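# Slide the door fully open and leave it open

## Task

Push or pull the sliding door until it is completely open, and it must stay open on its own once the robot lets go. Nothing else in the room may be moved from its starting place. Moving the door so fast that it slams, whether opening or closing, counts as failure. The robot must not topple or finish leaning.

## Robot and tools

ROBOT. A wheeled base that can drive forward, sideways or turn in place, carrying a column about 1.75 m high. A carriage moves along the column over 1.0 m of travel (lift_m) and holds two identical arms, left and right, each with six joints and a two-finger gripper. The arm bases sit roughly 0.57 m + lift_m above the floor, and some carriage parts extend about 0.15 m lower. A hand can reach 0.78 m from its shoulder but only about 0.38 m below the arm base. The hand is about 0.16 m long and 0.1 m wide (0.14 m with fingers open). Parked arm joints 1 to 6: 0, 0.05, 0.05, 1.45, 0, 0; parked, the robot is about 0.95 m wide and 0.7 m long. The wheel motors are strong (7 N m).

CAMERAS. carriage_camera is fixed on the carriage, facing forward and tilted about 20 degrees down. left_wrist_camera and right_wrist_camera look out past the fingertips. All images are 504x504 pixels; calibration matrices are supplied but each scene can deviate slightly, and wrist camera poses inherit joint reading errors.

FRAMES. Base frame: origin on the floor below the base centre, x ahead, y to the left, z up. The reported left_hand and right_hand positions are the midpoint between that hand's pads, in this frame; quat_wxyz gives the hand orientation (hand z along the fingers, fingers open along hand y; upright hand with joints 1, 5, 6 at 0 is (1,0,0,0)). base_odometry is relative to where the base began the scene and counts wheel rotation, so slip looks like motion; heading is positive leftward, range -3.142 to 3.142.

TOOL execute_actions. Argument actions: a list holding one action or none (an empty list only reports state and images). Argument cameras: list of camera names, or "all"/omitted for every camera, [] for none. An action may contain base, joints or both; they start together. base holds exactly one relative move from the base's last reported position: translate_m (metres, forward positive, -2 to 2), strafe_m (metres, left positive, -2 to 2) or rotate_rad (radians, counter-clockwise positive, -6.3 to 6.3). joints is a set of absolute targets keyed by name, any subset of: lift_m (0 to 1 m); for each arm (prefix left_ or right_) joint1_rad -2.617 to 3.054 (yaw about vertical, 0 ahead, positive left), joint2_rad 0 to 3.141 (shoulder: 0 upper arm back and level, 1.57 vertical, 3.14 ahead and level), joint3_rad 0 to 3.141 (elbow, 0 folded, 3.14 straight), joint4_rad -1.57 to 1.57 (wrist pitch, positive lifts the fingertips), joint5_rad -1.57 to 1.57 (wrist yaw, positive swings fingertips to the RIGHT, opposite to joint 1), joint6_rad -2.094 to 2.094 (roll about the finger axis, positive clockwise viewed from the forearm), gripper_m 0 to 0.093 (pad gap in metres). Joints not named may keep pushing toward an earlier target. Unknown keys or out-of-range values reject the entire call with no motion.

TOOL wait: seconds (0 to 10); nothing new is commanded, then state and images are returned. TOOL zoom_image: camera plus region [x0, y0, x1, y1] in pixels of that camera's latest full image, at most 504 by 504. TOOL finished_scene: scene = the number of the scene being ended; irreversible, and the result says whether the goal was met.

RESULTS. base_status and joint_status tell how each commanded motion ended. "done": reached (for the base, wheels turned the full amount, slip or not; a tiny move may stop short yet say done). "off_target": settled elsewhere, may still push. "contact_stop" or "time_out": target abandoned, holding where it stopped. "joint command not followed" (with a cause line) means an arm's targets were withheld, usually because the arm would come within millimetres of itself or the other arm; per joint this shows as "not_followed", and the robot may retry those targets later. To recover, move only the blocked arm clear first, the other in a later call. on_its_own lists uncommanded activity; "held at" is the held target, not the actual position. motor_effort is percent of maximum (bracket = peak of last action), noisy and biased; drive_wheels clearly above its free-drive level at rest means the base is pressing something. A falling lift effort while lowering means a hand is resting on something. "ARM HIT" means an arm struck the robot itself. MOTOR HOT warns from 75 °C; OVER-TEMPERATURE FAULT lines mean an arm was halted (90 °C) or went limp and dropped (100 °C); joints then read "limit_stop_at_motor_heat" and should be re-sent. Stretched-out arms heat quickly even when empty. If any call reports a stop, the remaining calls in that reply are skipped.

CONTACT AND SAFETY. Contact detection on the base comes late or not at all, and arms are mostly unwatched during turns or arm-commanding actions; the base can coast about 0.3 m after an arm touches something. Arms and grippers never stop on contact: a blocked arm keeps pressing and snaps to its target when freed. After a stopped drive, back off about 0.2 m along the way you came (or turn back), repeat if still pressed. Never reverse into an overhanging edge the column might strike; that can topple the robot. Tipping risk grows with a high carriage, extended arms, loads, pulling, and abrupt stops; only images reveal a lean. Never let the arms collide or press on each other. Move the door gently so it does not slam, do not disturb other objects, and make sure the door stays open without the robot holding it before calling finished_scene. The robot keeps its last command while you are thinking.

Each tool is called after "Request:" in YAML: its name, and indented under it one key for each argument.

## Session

Request:
execute_actions:
  actions: []

Scene clock: 0.00 s.
Joint torques (N m, as the arm reports them, + toward a larger angle): no reading
base_odometry: x=+0.000 y=+0.000 heading=+0.000 (m, m, rad; odometry frame)
base_status: not commanded
joint_positions: lift_m=+0.302 left_joint1_rad=-0.020 left_joint2_rad=+0.042 left_joint3_rad=+0.046 left_joint4_rad=+1.479 left_joint5_rad=-0.039 left_joint6_rad=+0.006 left_gripper_m=+0.095 right_joint1_rad=+0.018 right_joint2_rad=+0.054 right_joint3_rad=+0.039 right_joint4_rad=+1.446 right_joint5_rad=+0.020 right_joint6_rad=+0.021 right_gripper_m=+0.094
joint_status: not commanded
motor_effort: lift_m=+30 drive_wheels=+3 (%)
left_hand: x=+0.2787 y=+0.3311 z=+1.3006 quat_wxyz=(+0.999, -0.019, +0.044, -0.006) (m; base frame)
right_hand: x=+0.2924 y=-0.3278 z=+1.2979 quat_wxyz=(+0.997, +0.010, +0.069, +0.019) (m; base frame)
pictures: carriage_camera, left_wrist_camera, right_wrist_camera
camera_calibration (this result's frames):
carriage_camera: T_world_to_cam=[[-0.0480079, -0.998829, 0.00591163, 0.00107208], [-0.310664, 0.00930637, -0.950474, 1.28224], [0.949307, -0.0474668, -0.310747, 0.215495], [0, 0, 0, 1]] pos_world=[0.193827, -0.000633349, 1.2857]
left_wrist_camera: T_world_to_cam=[[-0.00854236, -0.999702, 0.0228604, 0.305883], [0.73014, -0.0218561, -0.682948, 0.698483], [0.683244, 0.0108573, 0.730109, -1.02632], [0, 0, 0, 1]] pos_world=[0.19385, 0.332201, 1.21936]
right_wrist_camera: T_world_to_cam=[[0.0315593, -0.997965, -0.055411, -0.262962], [0.692856, 0.0618003, -0.718423, 0.749521], [0.720385, -0.0157189, 0.693396, -0.989676], [0, 0, 0, 1]] pos_world=[0.201937, -0.324304, 1.21014]
Images, in order (width x height): carriage_camera 504x504, left_wrist_camera 504x504, right_wrist_camera 504x504.

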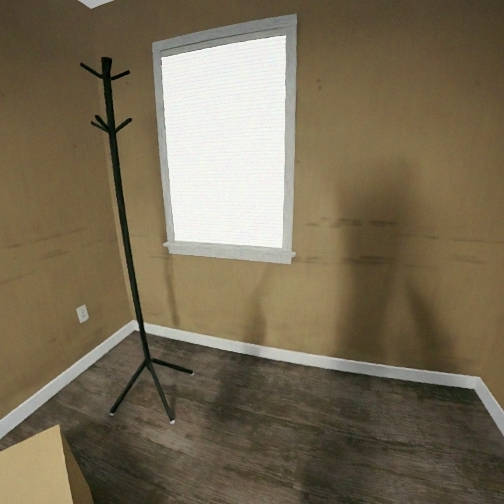

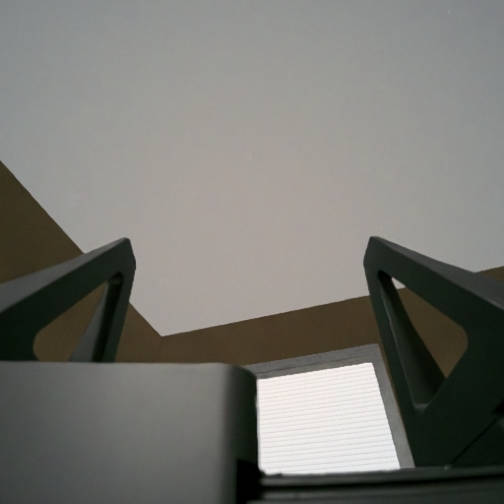

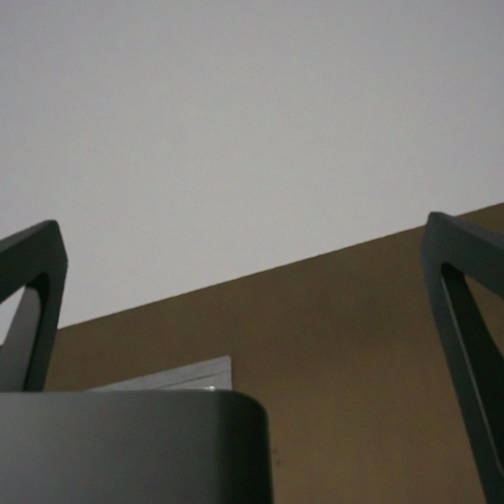

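The door isn't in view yet. I'll turn right, away from the box and coat rack, to look for it.

Request:
execute_actions:
  actions:
    - {"base": {"rotate_rad": -1.6}}
  cameras: ["carriage_camera"]

Scene clock: 7.77 s.
Joint torques (N m, as the arm reports them, + toward a larger angle): left_arm=[-0.36  4.33  6.61 -0.23 -0.07 -0.02] | right_arm=[-0.11  5.08  5.91 -0.17  0.06 -0.01]
base_odometry: x=+0.000 y=+0.000 heading=-1.600 (m, m, rad; odometry frame)
base_status: done
joint_positions: lift_m=+0.302 left_joint1_rad=-0.020 left_joint2_rad=+0.042 left_joint3_rad=+0.046 left_joint4_rad=+1.478 left_joint5_rad=-0.039 left_joint6_rad=+0.006 left_gripper_m=+0.095 right_joint1_rad=+0.018 right_joint2_rad=+0.054 right_joint3_rad=+0.039 right_joint4_rad=+1.446 right_joint5_rad=+0.020 right_joint6_rad=+0.021 right_gripper_m=+0.094
joint_status: not commanded
motor_effort: lift_m=+30(30) drive_wheels=+5(14) (%)
left_hand: x=+0.2789 y=+0.3311 z=+1.3006 quat_wxyz=(+0.999, -0.019, +0.045, -0.006) (m; base frame)
right_hand: x=+0.2924 y=-0.3278 z=+1.2979 quat_wxyz=(+0.997, +0.010, +0.069, +0.019) (m; base frame)
pictures: carriage_camera
camera_calibration (this result's frames):
carriage_camera: T_world_to_cam=[[-0.0480079, -0.998829, 0.00591163, 0.00107208], [-0.310664, 0.00930637, -0.950474, 1.28224], [0.949307, -0.0474668, -0.310747, 0.215495], [0, 0, 0, 1]] pos_world=[0.193827, -0.000633349, 1.2857]
Images, in order (width x height): carriage_camera 504x504.

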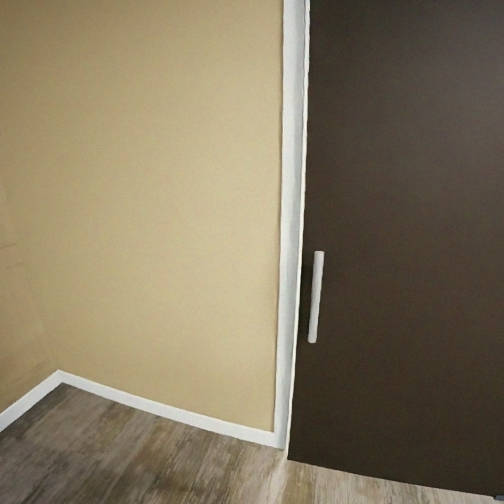

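The door is here, with its handle on the left side at about 0.92 m height. I'll square up to the wall and set the right arm, since the left one did the work last scene.

Request:
execute_actions:
  actions:
    - {"base": {"rotate_rad": -0.29}, "joints": {"lift_m": 0.0, "right_joint2_rad": 1.57, "right_joint3_rad": 1.3, "right_joint4_rad": 0.27}}

Scene clock: 56.40 s.
Joint torques (N m, as the arm reports them, + toward a larger angle): left_arm=[-0.35  4.22  6.54 -0.24 -0.08 -0.02] | right_arm=[ -0.1  -10.61   9.3    2.48   0.07   0.  ]
base_odometry: x=+0.000 y=+0.000 heading=-1.889 (m, m, rad; odometry frame)
base_status: done
joint_positions: lift_m=+0.003 left_joint1_rad=-0.020 left_joint2_rad=+0.042 left_joint3_rad=+0.046 left_joint4_rad=+1.479 left_joint5_rad=-0.039 left_joint6_rad=+0.006 left_gripper_m=+0.095 right_joint1_rad=+0.018 right_joint2_rad=+1.580 right_joint3_rad=+1.285 right_joint4_rad=+0.265 right_joint5_rad=+0.020 right_joint6_rad=+0.021 right_gripper_m=+0.094
joint_status: all done
joint sent to its limit — the command would take lift_m past its lower limit, so that joint was sent only as far as its limit.
motor_effort: lift_m=+27(25) drive_wheels=+6(11) (%)
left_hand: x=+0.2787 y=+0.3311 z=+1.0009 quat_wxyz=(+0.999, -0.019, +0.044, -0.006) (m; base frame)
right_hand: x=+0.7759 y=-0.3193 z=+0.9269 quat_wxyz=(+0.696, +0.008, +0.718, +0.006) (m; base frame)
pictures: carriage_camera, left_wrist_camera, right_wrist_camera
camera_calibration (this result's frames):
carriage_camera: T_world_to_cam=[[-0.0480079, -0.998829, 0.00591163, 0.0028439], [-0.310664, 0.00930637, -0.950474, 0.997369], [0.949307, -0.0474668, -0.310747, 0.122358], [0, 0, 0, 1]] pos_world=[0.193827, -0.000633349, 0.985979]
left_wrist_camera: T_world_to_cam=[[-0.00854236, -0.999702, 0.0228604, 0.312734], [0.73014, -0.0218561, -0.682948, 0.493791], [0.683244, 0.0108573, 0.730109, -0.807493], [0, 0, 0, 1]] pos_world=[0.19385, 0.332201, 0.919643]
right_wrist_camera: T_world_to_cam=[[-0.0359773, -0.999154, -0.0199299, -0.271147], [-0.639469, 0.0383422, -0.76786, 1.21958], [0.767975, -0.014881, -0.640307, 0.118958], [0, 0, 0, 1]] pos_world=[0.678768, -0.315909, 1.00723]
Images, in order (width x height): carriage_camera 504x504, left_wrist_camera 504x504, right_wrist_camera 504x504.

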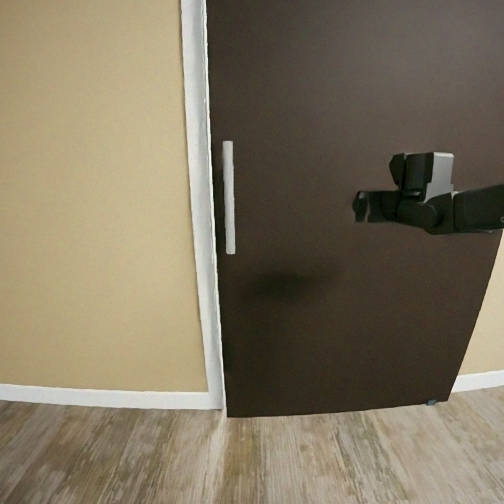

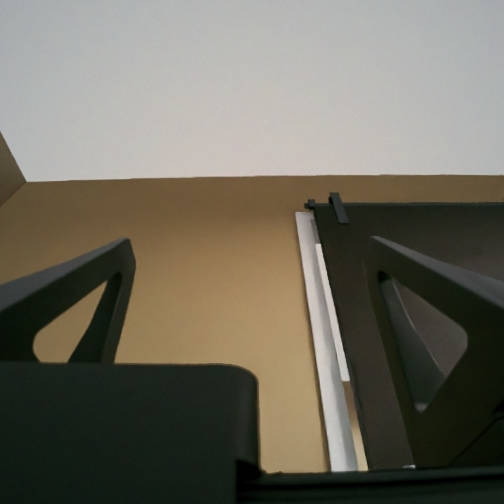

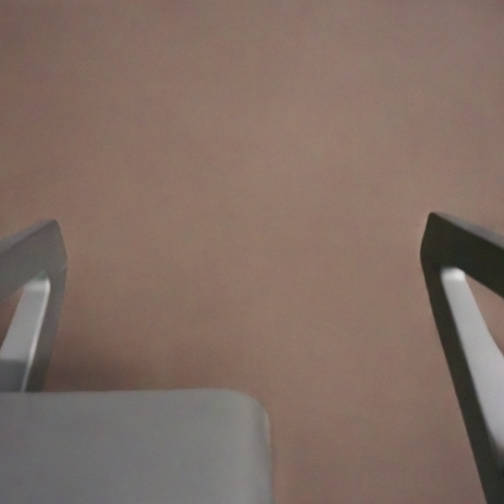

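I'm square to the door. Now I'll strafe left to line the right hand up with the handle.

Request:
execute_actions:
  actions:
    - {"base": {"strafe_m": 0.345}}
  cameras: ["carriage_camera", "right_wrist_camera"]

Scene clock: 64.57 s.
Joint torques (N m, as the arm reports them, + toward a larger angle): left_arm=[-0.31  4.28  6.63 -0.25 -0.07 -0.02] | right_arm=[ -0.14 -10.7    9.3    2.49   0.08   0.  ]
base_odometry: x=+0.328 y=-0.109 heading=-1.890 (m, m, rad; odometry frame)
base_status: done
joint_positions: lift_m=+0.003 left_joint1_rad=-0.020 left_joint2_rad=+0.042 left_joint3_rad=+0.046 left_joint4_rad=+1.478 left_joint5_rad=-0.039 left_joint6_rad=+0.006 left_gripper_m=+0.095 right_joint1_rad=+0.018 right_joint2_rad=+1.580 right_joint3_rad=+1.285 right_joint4_rad=+0.265 right_joint5_rad=+0.020 right_joint6_rad=+0.021 right_gripper_m=+0.094
joint_status: not commanded
motor_effort: lift_m=+27(27) drive_wheels=-7(16) (%)
left_hand: x=+0.2788 y=+0.3311 z=+1.0009 quat_wxyz=(+0.999, -0.019, +0.044, -0.006) (m; base frame)
right_hand: x=+0.7759 y=-0.3191 z=+0.9271 quat_wxyz=(+0.697, +0.008, +0.717, +0.006) (m; base frame)
pictures: carriage_camera, right_wrist_camera
camera_calibration (this result's frames):
carriage_camera: T_world_to_cam=[[-0.0480079, -0.998829, 0.00591163, 0.0028439], [-0.310664, 0.00930637, -0.950474, 0.997369], [0.949307, -0.0474668, -0.310747, 0.122358], [0, 0, 0, 1]] pos_world=[0.193827, -0.000633349, 0.985979]
right_wrist_camera: T_world_to_cam=[[-0.0355809, -0.999167, -0.0199707, -0.271219], [-0.638897, 0.0381088, -0.768347, 1.21965], [0.768469, -0.0145793, -0.639721, 0.118249], [0, 0, 0, 1]] pos_world=[0.678709, -0.315748, 1.00734]
Images, in order (width x height): carriage_camera 504x504, right_wrist_camera 504x504.

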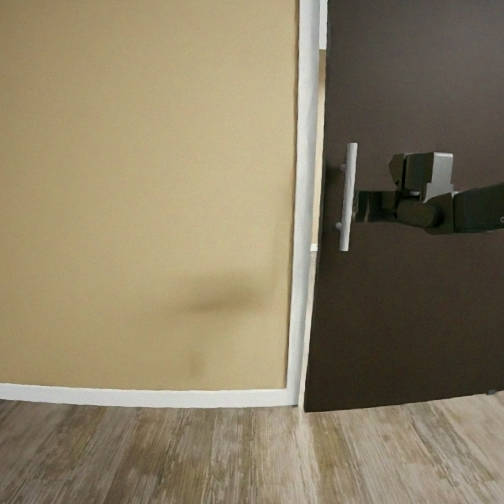

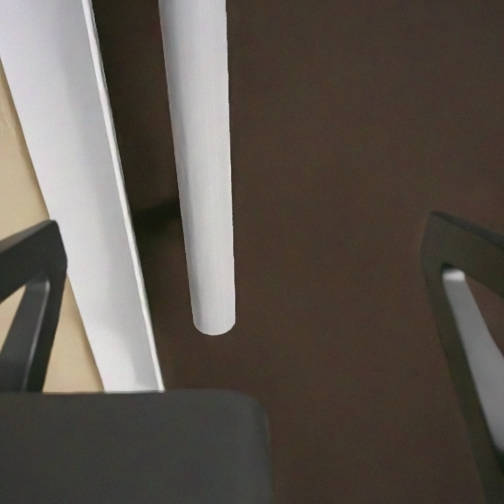

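Request:
execute_actions:
  actions:
    - {"base": {"strafe_m": 0.022}, "joints": {"lift_m": 0.025}}
  cameras: ["right_wrist_camera"]

Request:
execute_actions:
  actions:
    - {"base": {"translate_m": 0.07}}
  cameras: ["carriage_camera", "right_wrist_camera"]

Scene clock: 73.10 s.
Joint torques (N m, as the arm reports them, + toward a larger angle): left_arm=[-0.32  4.27  6.66 -0.24 -0.08 -0.03] | right_arm=[ -0.13 -10.01   8.66   2.36   0.07   0.  ]
base_odometry: x=+0.349 y=-0.115 heading=-1.891 (m, m, rad; odometry frame)
base_status: done
joint_positions: lift_m=+0.025 left_joint1_rad=-0.020 left_joint2_rad=+0.042 left_joint3_rad=+0.046 left_joint4_rad=+1.478 left_joint5_rad=-0.039 left_joint6_rad=+0.006 left_gripper_m=+0.095 right_joint1_rad=+0.018 right_joint2_rad=+1.573 right_joint3_rad=+1.292 right_joint4_rad=+0.275 right_joint5_rad=+0.021 right_joint6_rad=+0.021 right_gripper_m=+0.094
joint_status: all done
motor_effort: lift_m=+31(38) drive_wheels=-7(13) (%)
left_hand: x=+0.2788 y=+0.3311 z=+1.0229 quat_wxyz=(+0.999, -0.019, +0.044, -0.006) (m; base frame)
right_hand: x=+0.7745 y=-0.3194 z=+0.9586 quat_wxyz=(+0.705, +0.009, +0.709, +0.006) (m; base frame)
pictures: right_wrist_camera
camera_calibration (this result's frames):
right_wrist_camera: T_world_to_cam=[[-0.0358479, -0.999131, -0.0212497, -0.269485], [-0.620223, 0.0389158, -0.78346, 1.24325], [0.783606, -0.0149059, -0.621079, 0.109824], [0, 0, 0, 1]] pos_world=[0.675373, -0.315996, 1.03652]
Images, in order (width x height): right_wrist_camera 504x504.

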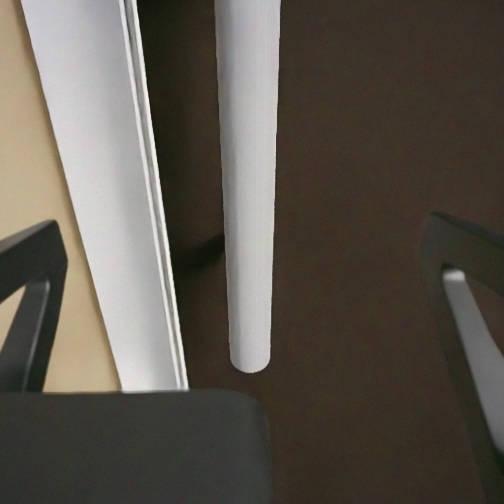

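Scene clock: 74.43 s.
Joint torques (N m, as the arm reports them, + toward a larger angle): left_arm=[-0.34  4.24  6.66 -0.22 -0.08 -0.03] | right_arm=[ -0.12 -10.     8.65   2.35   0.07   0.  ]
base_odometry: x=+0.327 y=-0.182 heading=-1.890 (m, m, rad; odometry frame)
base_status: done
joint_positions: lift_m=+0.025 left_joint1_rad=-0.020 left_joint2_rad=+0.042 left_joint3_rad=+0.046 left_joint4_rad=+1.478 left_joint5_rad=-0.039 left_joint6_rad=+0.006 left_gripper_m=+0.095 right_joint1_rad=+0.018 right_joint2_rad=+1.573 right_joint3_rad=+1.292 right_joint4_rad=+0.275 right_joint5_rad=+0.021 right_joint6_rad=+0.021 right_gripper_m=+0.094
joint_status: not commanded
motor_effort: lift_m=+31(31) drive_wheels=-5(10) (%)
left_hand: x=+0.2789 y=+0.3311 z=+1.0229 quat_wxyz=(+0.999, -0.019, +0.045, -0.006) (m; base frame)
right_hand: x=+0.7745 y=-0.3194 z=+0.9586 quat_wxyz=(+0.705, +0.009, +0.709, +0.006) (m; base frame)
pictures: carriage_camera, right_wrist_camera
camera_calibration (this result's frames):
carriage_camera: T_world_to_cam=[[-0.0480079, -0.998829, 0.00591163, 0.00271349], [-0.310664, 0.00930637, -0.950474, 1.01834], [0.949307, -0.0474668, -0.310747, 0.129214], [0, 0, 0, 1]] pos_world=[0.193827, -0.000633349, 1.00804]
right_wrist_camera: T_world_to_cam=[[-0.0358479, -0.999131, -0.0212497, -0.269485], [-0.620223, 0.0389158, -0.78346, 1.24325], [0.783606, -0.0149059, -0.621079, 0.109824], [0, 0, 0, 1]] pos_world=[0.675373, -0.315996, 1.03652]
Images, in order (width x height): carriage_camera 504x504, right_wrist_camera 504x504.

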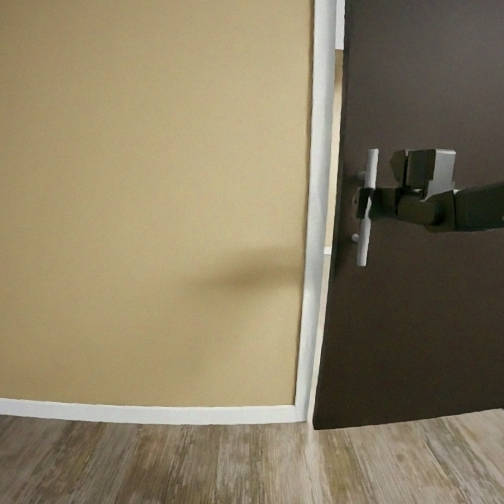

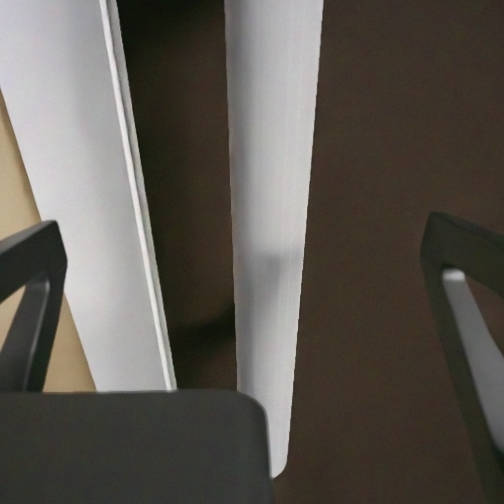

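The handle is about 4 cm ahead of the pads. I'll move in and then grip.

Request:
execute_actions:
  actions:
    - {"base": {"translate_m": 0.035}}
  cameras: ["right_wrist_camera"]

Request:
execute_actions:
  actions:
    - {"joints": {"right_gripper_m": 0.0}}
  cameras: ["carriage_camera", "right_wrist_camera"]

Scene clock: 81.87 s.
Joint torques (N m, as the arm reports them, + toward a larger angle): left_arm=[-0.39  4.26  6.54 -0.23 -0.08 -0.03] | right_arm=[ -0.14 -10.01   8.68   2.36   0.08   0.  ]
base_odometry: x=+0.316 y=-0.215 heading=-1.890 (m, m, rad; odometry frame)
base_status: done
joint_positions: lift_m=+0.025 left_joint1_rad=-0.020 left_joint2_rad=+0.042 left_joint3_rad=+0.046 left_joint4_rad=+1.479 left_joint5_rad=-0.039 left_joint6_rad=+0.006 left_gripper_m=+0.095 right_joint1_rad=+0.018 right_joint2_rad=+1.573 right_joint3_rad=+1.292 right_joint4_rad=+0.275 right_joint5_rad=+0.021 right_joint6_rad=+0.021 right_gripper_m=+0.094
joint_status: not commanded
motor_effort: lift_m=+31(31) drive_wheels=-5(12) (%)
left_hand: x=+0.2787 y=+0.3311 z=+1.0229 quat_wxyz=(+0.999, -0.019, +0.044, -0.006) (m; base frame)
right_hand: x=+0.7745 y=-0.3194 z=+0.9586 quat_wxyz=(+0.705, +0.009, +0.709, +0.006) (m; base frame)
pictures: right_wrist_camera
camera_calibration (this result's frames):
right_wrist_camera: T_world_to_cam=[[-0.0358479, -0.999131, -0.0212497, -0.269485], [-0.620223, 0.0389158, -0.78346, 1.24325], [0.783606, -0.0149059, -0.621079, 0.109824], [0, 0, 0, 1]] pos_world=[0.675373, -0.315996, 1.03652]
Images, in order (width x height): right_wrist_camera 504x504.

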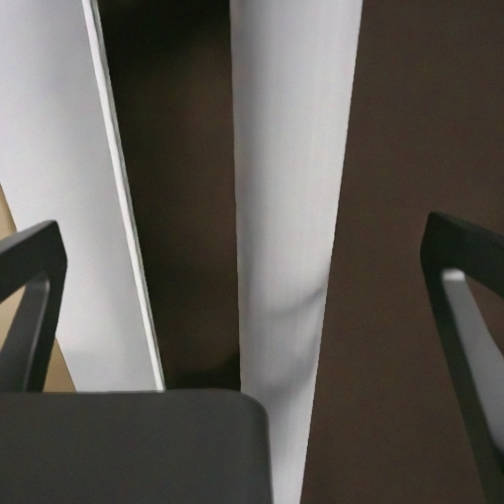

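Scene clock: 82.60 s.
Joint torques (N m, as the arm reports them, + toward a larger angle): left_arm=[-0.36  4.22  6.58 -0.24 -0.09 -0.03] | right_arm=[ 0.67 -9.99  8.73  2.37 -0.14  0.01]
base_odometry: x=+0.316 y=-0.215 heading=-1.890 (m, m, rad; odometry frame)
base_status: not commanded
joint_positions: lift_m=+0.025 left_joint1_rad=-0.020 left_joint2_rad=+0.042 left_joint3_rad=+0.046 left_joint4_rad=+1.479 left_joint5_rad=-0.039 left_joint6_rad=+0.006 left_gripper_m=+0.095 right_joint1_rad=+0.007 right_joint2_rad=+1.573 right_joint3_rad=+1.292 right_joint4_rad=+0.275 right_joint5_rad=+0.043 right_joint6_rad=+0.021 right_gripper_m=+0.022
joint_status: right_gripper_m off_target (ended at +0.022, target +0.000)
motor_effort: lift_m=+31(31) drive_wheels=-5(5) (%)
left_hand: x=+0.2787 y=+0.3311 z=+1.0229 quat_wxyz=(+0.999, -0.019, +0.044, -0.006) (m; base frame)
right_hand: x=+0.7744 y=-0.3287 z=+0.9585 quat_wxyz=(+0.705, +0.020, +0.709, -0.006) (m; base frame)
pictures: carriage_camera, right_wrist_camera
camera_calibration (this result's frames):
carriage_camera: T_world_to_cam=[[-0.0480079, -0.998829, 0.00591163, 0.00271349], [-0.310664, 0.00930637, -0.950474, 1.01834], [0.949307, -0.0474668, -0.310747, 0.129214], [0, 0, 0, 1]] pos_world=[0.193827, -0.000633349, 1.00804]
right_wrist_camera: T_world_to_cam=[[-0.0686129, -0.997437, -0.0203136, -0.253789], [-0.619232, 0.0585434, -0.783022, 1.24869], [0.782204, -0.0411466, -0.621662, 0.102639], [0, 0, 0, 1]] pos_world=[0.675533, -0.322018, 1.03641]
Images, in order (width x height): carriage_camera 504x504, right_wrist_camera 504x504.

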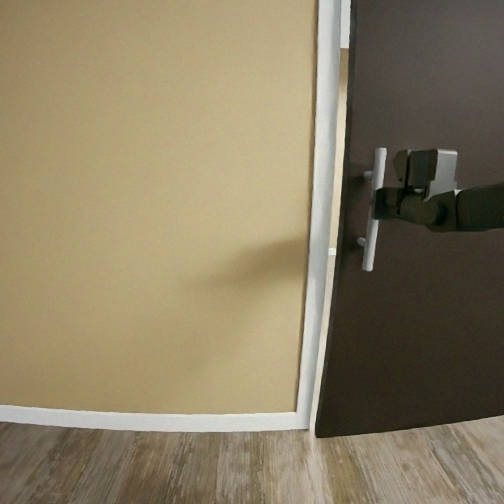

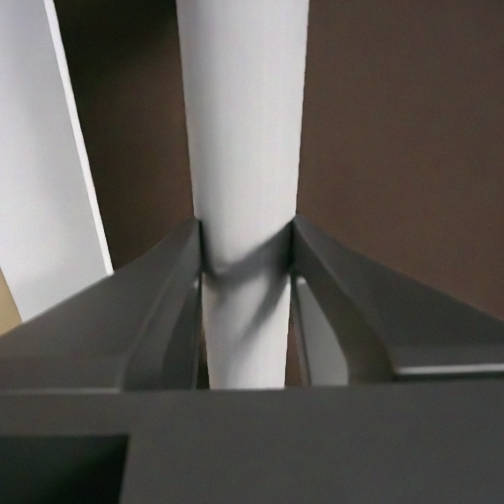

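The handle is gripped. I'll strafe right with the arm targets biased in the pulling direction.

Request:
execute_actions:
  actions:
    - {"base": {"strafe_m": -0.5}, "joints": {"right_joint1_rad": -0.04, "right_joint5_rad": 0.09, "right_gripper_m": 0.0}}

Scene clock: 90.13 s.
Joint torques (N m, as the arm reports them, + toward a larger angle): left_arm=[-0.33  4.28  6.69 -0.25 -0.08 -0.02] | right_arm=[ 0.27 -7.67  8.2   2.48  0.14  0.03]
base_odometry: x=-0.159 y=-0.059 heading=-1.890 (m, m, rad; odometry frame)
base_status: done
joint_positions: lift_m=+0.025 left_joint1_rad=-0.020 left_joint2_rad=+0.042 left_joint3_rad=+0.046 left_joint4_rad=+1.479 left_joint5_rad=-0.039 left_joint6_rad=+0.006 left_gripper_m=+0.095 right_joint1_rad=-0.045 right_joint2_rad=+1.551 right_joint3_rad=+1.298 right_joint4_rad=+0.264 right_joint5_rad=+0.082 right_joint6_rad=+0.019 right_gripper_m=+0.000
joint_status: all done
motor_effort: lift_m=+31(31) drive_wheels=-2(18) (%)
left_hand: x=+0.2787 y=+0.3311 z=+1.0229 quat_wxyz=(+0.999, -0.019, +0.044, -0.006) (m; base frame)
right_hand: x=+0.7672 y=-0.3622 z=+0.9695 quat_wxyz=(+0.710, +0.052, +0.701, -0.038) (m; base frame)
pictures: carriage_camera, left_wrist_camera, right_wrist_camera
camera_calibration (this result's frames):
carriage_camera: T_world_to_cam=[[-0.0480079, -0.998829, 0.00591163, 0.00271349], [-0.310664, 0.00930637, -0.950474, 1.01834], [0.949307, -0.0474668, -0.310747, 0.129214], [0, 0, 0, 1]] pos_world=[0.193827, -0.000633349, 1.00804]
left_wrist_camera: T_world_to_cam=[[-0.00854236, -0.999702, 0.0228604, 0.31223], [0.73014, -0.0218561, -0.682948, 0.508857], [0.683244, 0.0108573, 0.730109, -0.8236], [0, 0, 0, 1]] pos_world=[0.19385, 0.332201, 0.941704]
right_wrist_camera: T_world_to_cam=[[-0.159177, -0.987037, -0.0205179, -0.21406], [-0.597932, 0.112923, -0.793552, 1.26845], [0.785582, -0.114047, -0.608156, 0.0716857], [0, 0, 0, 1]] pos_world=[0.668059, -0.346346, 1.04579]
Images, in order (width x height): carriage_camera 504x504, left_wrist_camera 504x504, right_wrist_camera 504x504.

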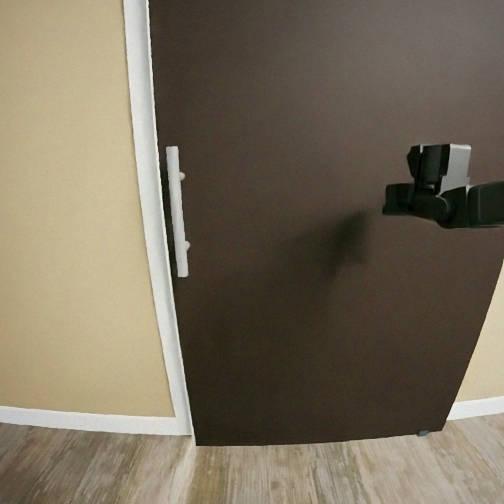

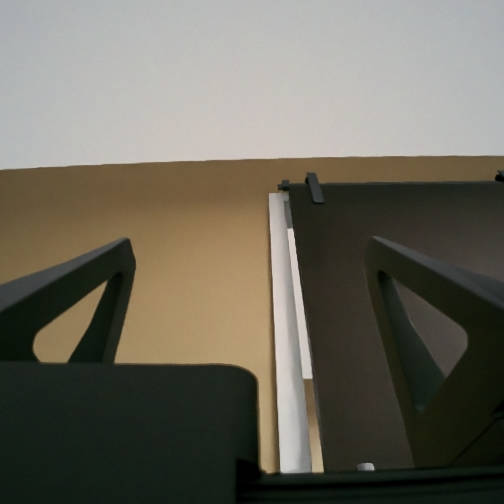

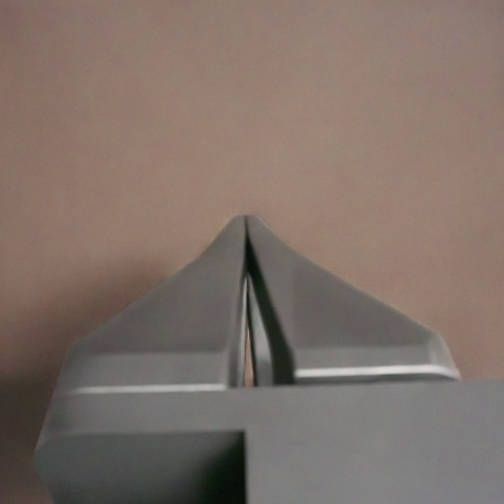

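The grip slipped off and the door hardly moved. I'll back off, realign and grip deeper this time.

Request:
execute_actions:
  actions:
    - {"base": {"translate_m": -0.1}, "joints": {"right_joint1_rad": 0.018, "right_joint5_rad": 0.02, "right_joint2_rad": 1.57, "right_joint3_rad": 1.3, "right_joint4_rad": 0.27, "right_gripper_m": 0.093}}
  cameras: []

Request:
execute_actions:
  actions:
    - {"base": {"strafe_m": 0.465}}
  cameras: ["carriage_camera", "right_wrist_camera"]

Scene clock: 118.63 s.
Joint torques (N m, as the arm reports them, + toward a larger angle): left_arm=[-0.36  4.29  6.69 -0.25 -0.08 -0.03] | right_arm=[-0.34 -7.78  8.21  2.45  0.05  0.03]
base_odometry: x=-0.128 y=+0.036 heading=-1.890 (m, m, rad; odometry frame)
base_status: done
joint_positions: lift_m=+0.025 left_joint1_rad=-0.020 left_joint2_rad=+0.042 left_joint3_rad=+0.046 left_joint4_rad=+1.479 left_joint5_rad=-0.039 left_joint6_rad=+0.006 left_gripper_m=+0.095 right_joint1_rad=+0.021 right_joint2_rad=+1.552 right_joint3_rad=+1.298 right_joint4_rad=+0.268 right_joint5_rad=+0.023 right_joint6_rad=+0.019 right_gripper_m=+0.093
joint_status: all done
motor_effort: lift_m=+31(31) drive_wheels=-3(10) (%)
left_hand: x=+0.2786 y=+0.3311 z=+1.0229 quat_wxyz=(+0.999, -0.019, +0.044, -0.006) (m; base frame)
right_hand: x=+0.7692 y=-0.3181 z=+0.9699 quat_wxyz=(+0.712, +0.008, +0.702, +0.006) (m; base frame)
pictures: none
No camera images: the call's "cameras" was empty. Leave "cameras" out to get every camera's image.

Scene clock: 121.70 s.
Joint torques (N m, as the arm reports them, + toward a larger angle): left_arm=[-0.33  4.26  6.62 -0.25 -0.07 -0.02] | right_arm=[-0.27 -7.8   8.2   2.44  0.04  0.03]
base_odometry: x=+0.314 y=-0.109 heading=-1.890 (m, m, rad; odometry frame)
base_status: done
joint_positions: lift_m=+0.025 left_joint1_rad=-0.020 left_joint2_rad=+0.042 left_joint3_rad=+0.046 left_joint4_rad=+1.479 left_joint5_rad=-0.039 left_joint6_rad=+0.006 left_gripper_m=+0.095 right_joint1_rad=+0.020 right_joint2_rad=+1.552 right_joint3_rad=+1.298 right_joint4_rad=+0.268 right_joint5_rad=+0.023 right_joint6_rad=+0.019 right_gripper_m=+0.093
joint_status: not commanded
motor_effort: lift_m=+31(31) drive_wheels=-3(8) (%)
left_hand: x=+0.2786 y=+0.3311 z=+1.0229 quat_wxyz=(+0.999, -0.019, +0.044, -0.006) (m; base frame)
right_hand: x=+0.7692 y=-0.3184 z=+0.9699 quat_wxyz=(+0.712, +0.008, +0.702, +0.006) (m; base frame)
pictures: carriage_camera, right_wrist_camera
camera_calibration (this result's frames):
carriage_camera: T_world_to_cam=[[-0.0480079, -0.998829, 0.00591163, 0.00271349], [-0.310664, 0.00930637, -0.950474, 1.01834], [0.949307, -0.0474668, -0.310747, 0.129214], [0, 0, 0, 1]] pos_world=[0.193827, -0.000633349, 1.00804]
right_wrist_camera: T_world_to_cam=[[-0.0347022, -0.999197, -0.0200043, -0.270597], [-0.605203, 0.0369392, -0.795214, 1.24799], [0.795314, -0.015489, -0.605999, 0.0971748], [0, 0, 0, 1]] pos_world=[0.668611, -0.314974, 1.04589]
Images, in order (width x height): carriage_camera 504x504, right_wrist_camera 504x504.

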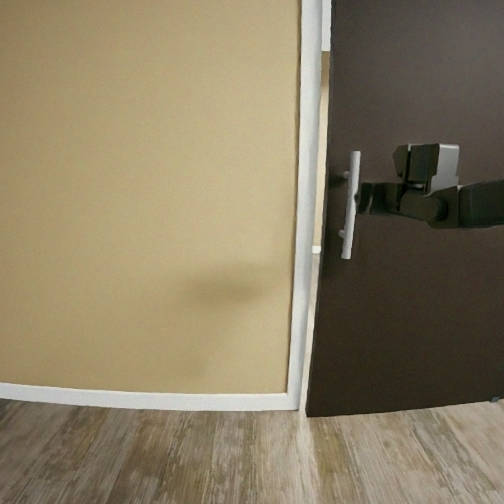

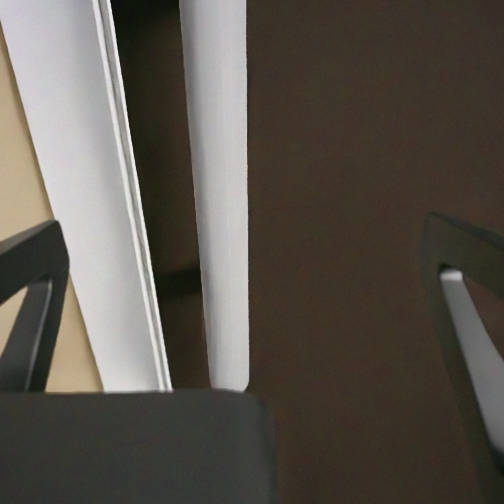

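The alignment is fine. I'll drive in about 3 cm deeper than before and then grip.

Request:
execute_actions:
  actions:
    - {"base": {"translate_m": 0.135}}
  cameras: ["right_wrist_camera"]

Request:
execute_actions:
  actions:
    - {"joints": {"right_gripper_m": 0.0}}
  cameras: ["carriage_camera", "right_wrist_camera"]

Scene clock: 129.67 s.
Joint torques (N m, as the arm reports them, + toward a larger angle): left_arm=[-0.37  4.33  6.67 -0.23 -0.08 -0.03] | right_arm=[-0.24 -8.01  8.22  2.41  0.05  0.03]
base_odometry: x=+0.272 y=-0.238 heading=-1.889 (m, m, rad; odometry frame)
base_status: done
joint_positions: lift_m=+0.025 left_joint1_rad=-0.020 left_joint2_rad=+0.042 left_joint3_rad=+0.046 left_joint4_rad=+1.479 left_joint5_rad=-0.039 left_joint6_rad=+0.006 left_gripper_m=+0.095 right_joint1_rad=+0.020 right_joint2_rad=+1.555 right_joint3_rad=+1.298 right_joint4_rad=+0.270 right_joint5_rad=+0.023 right_joint6_rad=+0.019 right_gripper_m=+0.093
joint_status: not commanded
motor_effort: lift_m=+31(31) drive_wheels=-5(10) (%)
left_hand: x=+0.2787 y=+0.3311 z=+1.0229 quat_wxyz=(+0.999, -0.019, +0.044, -0.006) (m; base frame)
right_hand: x=+0.7698 y=-0.3184 z=+0.9694 quat_wxyz=(+0.712, +0.008, +0.702, +0.006) (m; base frame)
pictures: right_wrist_camera
camera_calibration (this result's frames):
right_wrist_camera: T_world_to_cam=[[-0.0347022, -0.999197, -0.0200043, -0.270575], [-0.605203, 0.0369392, -0.795214, 1.2479], [0.795314, -0.015489, -0.605999, 0.096358], [0, 0, 0, 1]] pos_world=[0.669206, -0.314962, 1.04532]
Images, in order (width x height): right_wrist_camera 504x504.

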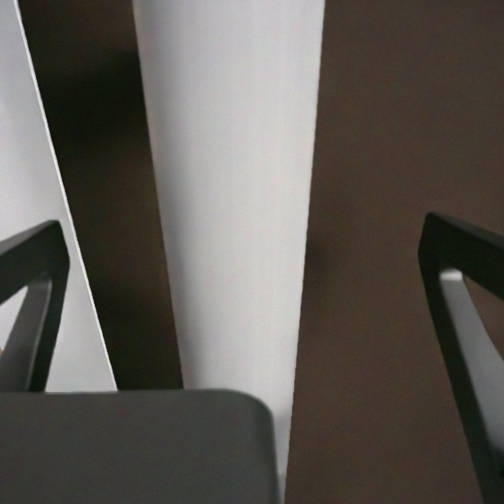

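Scene clock: 130.40 s.
Joint torques (N m, as the arm reports them, + toward a larger angle): left_arm=[-0.4   4.27  6.61 -0.26 -0.08 -0.03] | right_arm=[-0.4  -8.05  8.2   2.4   0.12  0.05]
base_odometry: x=+0.272 y=-0.238 heading=-1.889 (m, m, rad; odometry frame)
base_status: not commanded
joint_positions: lift_m=+0.025 left_joint1_rad=-0.020 left_joint2_rad=+0.042 left_joint3_rad=+0.046 left_joint4_rad=+1.479 left_joint5_rad=-0.039 left_joint6_rad=+0.006 left_gripper_m=+0.095 right_joint1_rad=+0.022 right_joint2_rad=+1.555 right_joint3_rad=+1.298 right_joint4_rad=+0.272 right_joint5_rad=+0.014 right_joint6_rad=+0.018 right_gripper_m=+0.022
joint_status: right_gripper_m off_target (ended at +0.022, target +0.000)
motor_effort: lift_m=+31(31) drive_wheels=-5(5) (%)
left_hand: x=+0.2787 y=+0.3311 z=+1.0229 quat_wxyz=(+0.999, -0.019, +0.044, -0.006) (m; base frame)
right_hand: x=+0.7698 y=-0.3159 z=+0.9696 quat_wxyz=(+0.712, +0.003, +0.702, +0.009) (m; base frame)
pictures: carriage_camera, right_wrist_camera
camera_calibration (this result's frames):
carriage_camera: T_world_to_cam=[[-0.0480079, -0.998829, 0.00591163, 0.00271349], [-0.310664, 0.00930637, -0.950474, 1.01834], [0.949307, -0.0474668, -0.310747, 0.129214], [0, 0, 0, 1]] pos_world=[0.193827, -0.000633349, 1.00804]
right_wrist_camera: T_world_to_cam=[[-0.0240283, -0.999542, -0.0184115, -0.277954], [-0.60464, 0.0291967, -0.795964, 1.24586], [0.796137, -0.00799331, -0.605064, 0.097414], [0, 0, 0, 1]] pos_world=[0.669064, -0.313423, 1.04549]
Images, in order (width x height): carriage_camera 504x504, right_wrist_camera 504x504.

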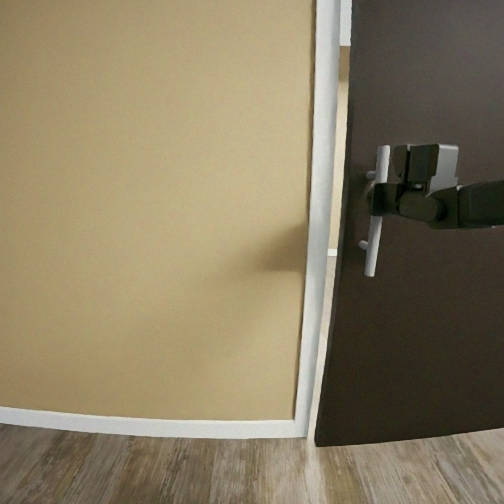

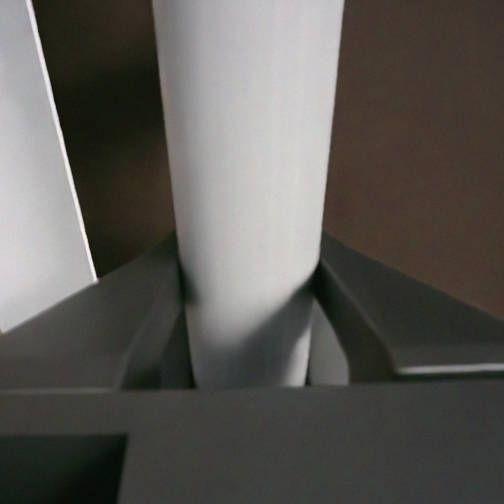

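The grip is deeper now. I'll start with a short pull to get the door rolling.

Request:
execute_actions:
  actions:
    - {"base": {"strafe_m": -0.12}, "joints": {"right_joint1_rad": -0.02, "right_joint5_rad": 0.06, "right_gripper_m": 0.0}}

Scene clock: 136.03 s.
Joint torques (N m, as the arm reports them, + toward a larger angle): left_arm=[-0.37  4.28  6.61 -0.26 -0.07 -0.04] | right_arm=[-2.09 -6.7   8.23  2.76  1.13  0.08]
base_odometry: x=+0.158 y=-0.200 heading=-1.889 (m, m, rad; odometry frame)
base_status: done
joint_positions: lift_m=+0.025 left_joint1_rad=-0.020 left_joint2_rad=+0.042 left_joint3_rad=+0.046 left_joint4_rad=+1.479 left_joint5_rad=-0.039 left_joint6_rad=+0.006 left_gripper_m=+0.095 right_joint1_rad=+0.007 right_joint2_rad=+1.542 right_joint3_rad=+1.298 right_joint4_rad=+0.241 right_joint5_rad=-0.055 right_joint6_rad=+0.015 right_gripper_m=+0.022
joint_status: right_joint1_rad off_target (ended at +0.007, target -0.020); right_joint5_rad off_target (ended at -0.055, target +0.060); right_gripper_m off_target (ended at +0.022, target +0.000)
motor_effort: lift_m=+31(31) drive_wheels=+0(19) (%)
left_hand: x=+0.2787 y=+0.3311 z=+1.0229 quat_wxyz=(+0.999, -0.019, +0.044, -0.006) (m; base frame)
right_hand: x=+0.7662 y=-0.3117 z=+0.9682 quat_wxyz=(+0.705, -0.017, +0.708, +0.027) (m; base frame)
pictures: carriage_camera, left_wrist_camera, right_wrist_camera
camera_calibration (this result's frames):
carriage_camera: T_world_to_cam=[[-0.0480079, -0.998829, 0.00591163, 0.00271349], [-0.310664, 0.00930637, -0.950474, 1.01834], [0.949307, -0.0474668, -0.310747, 0.129214], [0, 0, 0, 1]] pos_world=[0.193827, -0.000633349, 1.00804]
left_wrist_camera: T_world_to_cam=[[-0.00855108, -0.999702, 0.0228647, 0.312229], [0.7304, -0.0218613, -0.682669, 0.508575], [0.682966, 0.0108628, 0.73037, -0.823733], [0, 0, 0, 1]] pos_world=[0.193788, 0.332202, 0.941679]
right_wrist_camera: T_world_to_cam=[[0.0298063, -0.999435, -0.0155068, -0.317902], [-0.619659, -0.00630287, -0.784845, 1.23218], [0.784305, 0.0330023, -0.619497, 0.135222], [0, 0, 0, 1]] pos_world=[0.66695, -0.314419, 1.04591]
Images, in order (width x height): carriage_camera 504x504, left_wrist_camera 504x504, right_wrist_camera 504x504.

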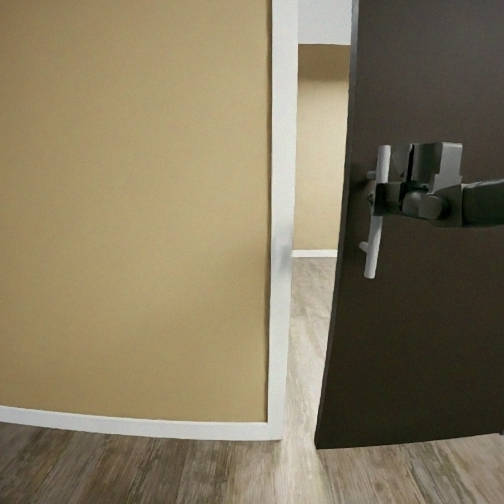

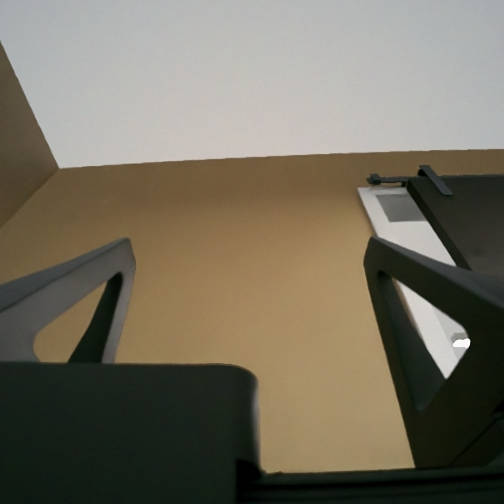

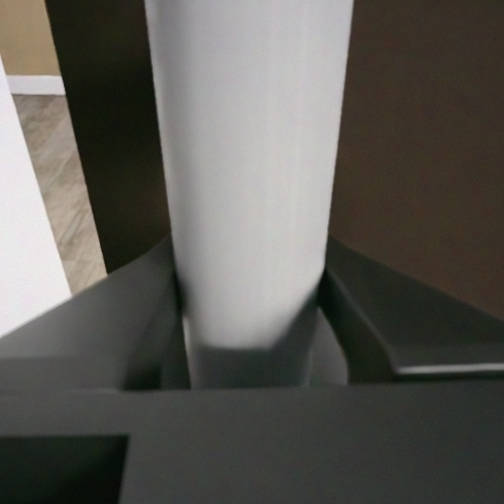

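The door is following the hand now. I'll continue with a longer pull.

Request:
execute_actions:
  actions:
    - {"base": {"strafe_m": -0.4}, "joints": {"right_joint1_rad": -0.04, "right_joint5_rad": 0.08, "right_gripper_m": 0.0}}

Scene clock: 142.10 s.
Joint torques (N m, as the arm reports them, + toward a larger angle): left_arm=[-0.38  4.27  6.64 -0.26 -0.07 -0.03] | right_arm=[ 1.01 -1.23  8.21  4.05 -0.26 -0.04]
base_odometry: x=-0.222 y=-0.075 heading=-1.889 (m, m, rad; odometry frame)
base_status: done
joint_positions: lift_m=+0.025 left_joint1_rad=-0.020 left_joint2_rad=+0.042 left_joint3_rad=+0.046 left_joint4_rad=+1.479 left_joint5_rad=-0.039 left_joint6_rad=+0.006 left_gripper_m=+0.095 right_joint1_rad=-0.055 right_joint2_rad=+1.491 right_joint3_rad=+1.298 right_joint4_rad=+0.132 right_joint5_rad=+0.118 right_joint6_rad=+0.025 right_gripper_m=+0.020
joint_status: right_joint5_rad off_target (ended at +0.117, target +0.080); right_gripper_m off_target (ended at +0.020, target +0.000); the others done
motor_effort: lift_m=+31(31) drive_wheels=-5(19) (%)
left_hand: x=+0.2787 y=+0.3311 z=+1.0229 quat_wxyz=(+0.999, -0.019, +0.044, -0.006) (m; base frame)
right_hand: x=+0.7493 y=-0.3724 z=+0.9663 quat_wxyz=(+0.683, +0.069, +0.725, -0.053) (m; base frame)
pictures: carriage_camera, left_wrist_camera, right_wrist_camera
camera_calibration (this result's frames):
carriage_camera: T_world_to_cam=[[-0.0480079, -0.998829, 0.00591163, 0.00271349], [-0.310664, 0.00930637, -0.950474, 1.01834], [0.949307, -0.0474668, -0.310747, 0.129214], [0, 0, 0, 1]] pos_world=[0.193827, -0.000633349, 1.00804]
left_wrist_camera: T_world_to_cam=[[-0.00855108, -0.999702, 0.0228647, 0.312229], [0.7304, -0.0218613, -0.682669, 0.508575], [0.682966, 0.0108628, 0.73037, -0.823733], [0, 0, 0, 1]] pos_world=[0.193788, 0.332202, 0.941679]
right_wrist_camera: T_world_to_cam=[[-0.205244, -0.978583, -0.0157986, -0.193913], [-0.646904, 0.147757, -0.74812, 1.2621], [0.734432, -0.143327, -0.663375, 0.163407], [0, 0, 0, 1]] pos_world=[0.656644, -0.352823, 1.04954]
Images, in order (width x height): carriage_camera 504x504, left_wrist_camera 504x504, right_wrist_camera 504x504.

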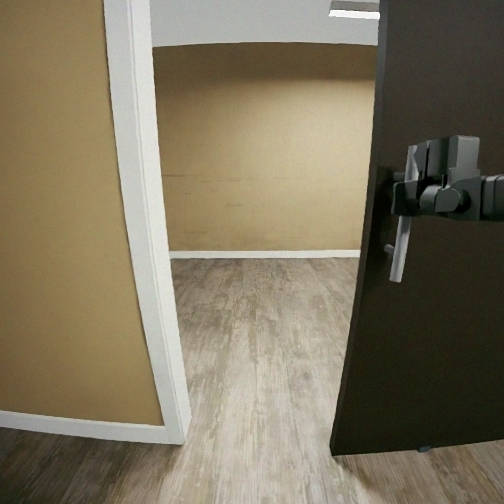

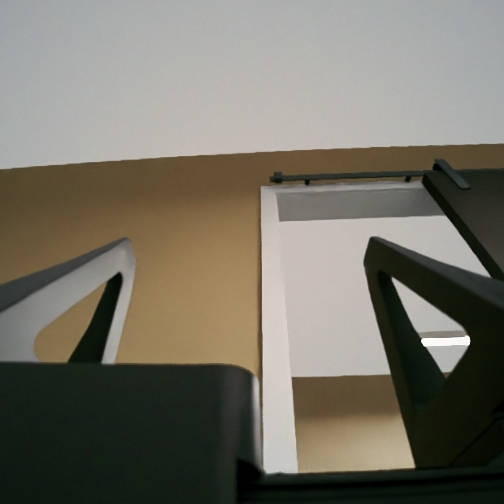

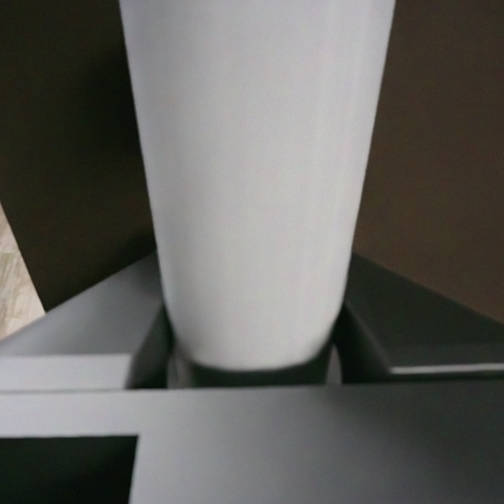

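The arm is being pressed back toward the robot, so I'll back off slightly and then continue.

Request:
execute_actions:
  actions:
    - {"base": {"translate_m": -0.025}, "joints": {"right_joint2_rad": 1.55, "right_joint4_rad": 0.27, "right_gripper_m": 0.0}}
  cameras: []

Request:
execute_actions:
  actions:
    - {"base": {"strafe_m": -0.2}, "joints": {"right_joint1_rad": -0.07, "right_joint5_rad": 0.12, "right_gripper_m": 0.0}}

Scene clock: 150.23 s.
Joint torques (N m, as the arm reports them, + toward a larger angle): left_arm=[-0.36  4.41  6.85 -0.24 -0.08 -0.03] | right_arm=[  1.03 -10.02   7.81   2.45  -0.26   0.03]
base_odometry: x=-0.215 y=-0.051 heading=-1.890 (m, m, rad; odometry frame)
base_status: done
joint_positions: lift_m=+0.025 left_joint1_rad=-0.020 left_joint2_rad=+0.042 left_joint3_rad=+0.046 left_joint4_rad=+1.478 left_joint5_rad=-0.039 left_joint6_rad=+0.006 left_gripper_m=+0.095 right_joint1_rad=-0.055 right_joint2_rad=+1.556 right_joint3_rad=+1.303 right_joint4_rad=+0.266 right_joint5_rad=+0.115 right_joint6_rad=+0.018 right_gripper_m=+0.020
joint_status: right_gripper_m off_target (ended at +0.020, target +0.000); the others done
motor_effort: lift_m=+31(31) drive_wheels=+2(7) (%)
left_hand: x=+0.2788 y=+0.3311 z=+1.0229 quat_wxyz=(+0.999, -0.019, +0.044, -0.006) (m; base frame)
right_hand: x=+0.7672 y=-0.3729 z=+0.9702 quat_wxyz=(+0.710, +0.067, +0.699, -0.054) (m; base frame)
pictures: none
No camera images: the call's "cameras" was empty. Leave "cameras" out to get every camera's image.

Scene clock: 152.77 s.
Joint torques (N m, as the arm reports them, + toward a larger angle): left_arm=[-0.35  4.3   6.59 -0.23 -0.08 -0.03] | right_arm=[ 2.15 -8.31  8.18  2.72  0.11  0.06]
base_odometry: x=-0.404 y=+0.011 heading=-1.890 (m, m, rad; odometry frame)
base_status: done
joint_positions: lift_m=+0.025 left_joint1_rad=-0.020 left_joint2_rad=+0.042 left_joint3_rad=+0.046 left_joint4_rad=+1.478 left_joint5_rad=-0.039 left_joint6_rad=+0.006 left_gripper_m=+0.095 right_joint1_rad=-0.101 right_joint2_rad=+1.540 right_joint3_rad=+1.299 right_joint4_rad=+0.244 right_joint5_rad=+0.116 right_joint6_rad=+0.017 right_gripper_m=+0.020
joint_status: right_joint1_rad off_target (ended at -0.101, target -0.070); right_gripper_m off_target (ended at +0.020, target +0.000); the others done
motor_effort: lift_m=+31(31) drive_wheels=-3(17) (%)
left_hand: x=+0.2789 y=+0.3311 z=+1.0229 quat_wxyz=(+0.999, -0.019, +0.045, -0.006) (m; base frame)
right_hand: x=+0.7604 y=-0.3959 z=+0.9705 quat_wxyz=(+0.705, +0.082, +0.701, -0.071) (m; base frame)
pictures: carriage_camera, left_wrist_camera, right_wrist_camera
camera_calibration (this result's frames):
carriage_camera: T_world_to_cam=[[-0.0480079, -0.998829, 0.00591163, 0.00271349], [-0.310664, 0.00930637, -0.950474, 1.01834], [0.949307, -0.0474668, -0.310747, 0.129214], [0, 0, 0, 1]] pos_world=[0.193827, -0.000633349, 1.00804]
left_wrist_camera: T_world_to_cam=[[-0.00852492, -0.999703, 0.0228519, 0.312232], [0.729619, -0.0218458, -0.683505, 0.509421], [0.683801, 0.0108463, 0.729588, -0.823334], [0, 0, 0, 1]] pos_world=[0.193975, 0.332198, 0.941751]
right_wrist_camera: T_world_to_cam=[[-0.246709, -0.968933, -0.0174199, -0.177617], [-0.592143, 0.164952, -0.78877, 1.28044], [0.767139, -0.184282, -0.614442, 0.0661424], [0, 0, 0, 1]] pos_world=[0.663643, -0.371121, 1.04752]
Images, in order (width x height): carriage_camera 504x504, left_wrist_camera 504x504, right_wrist_camera 504x504.

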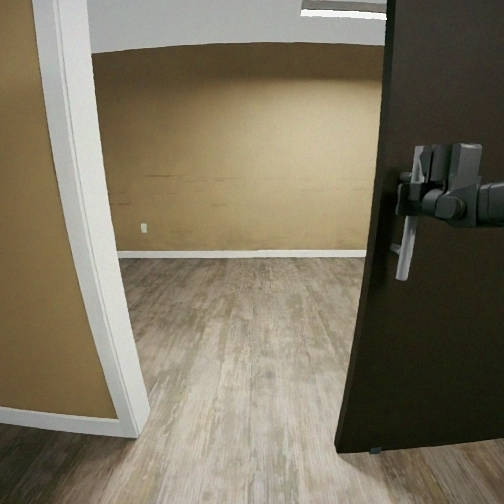

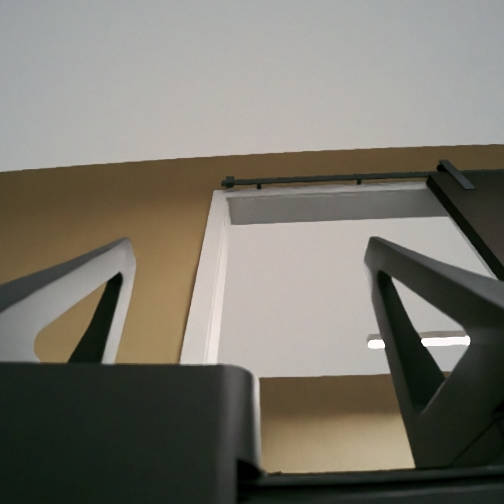

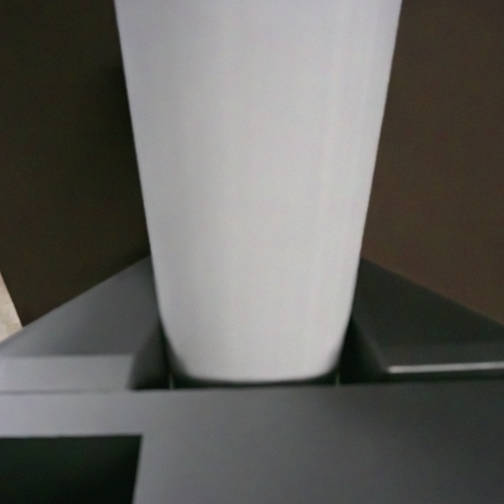

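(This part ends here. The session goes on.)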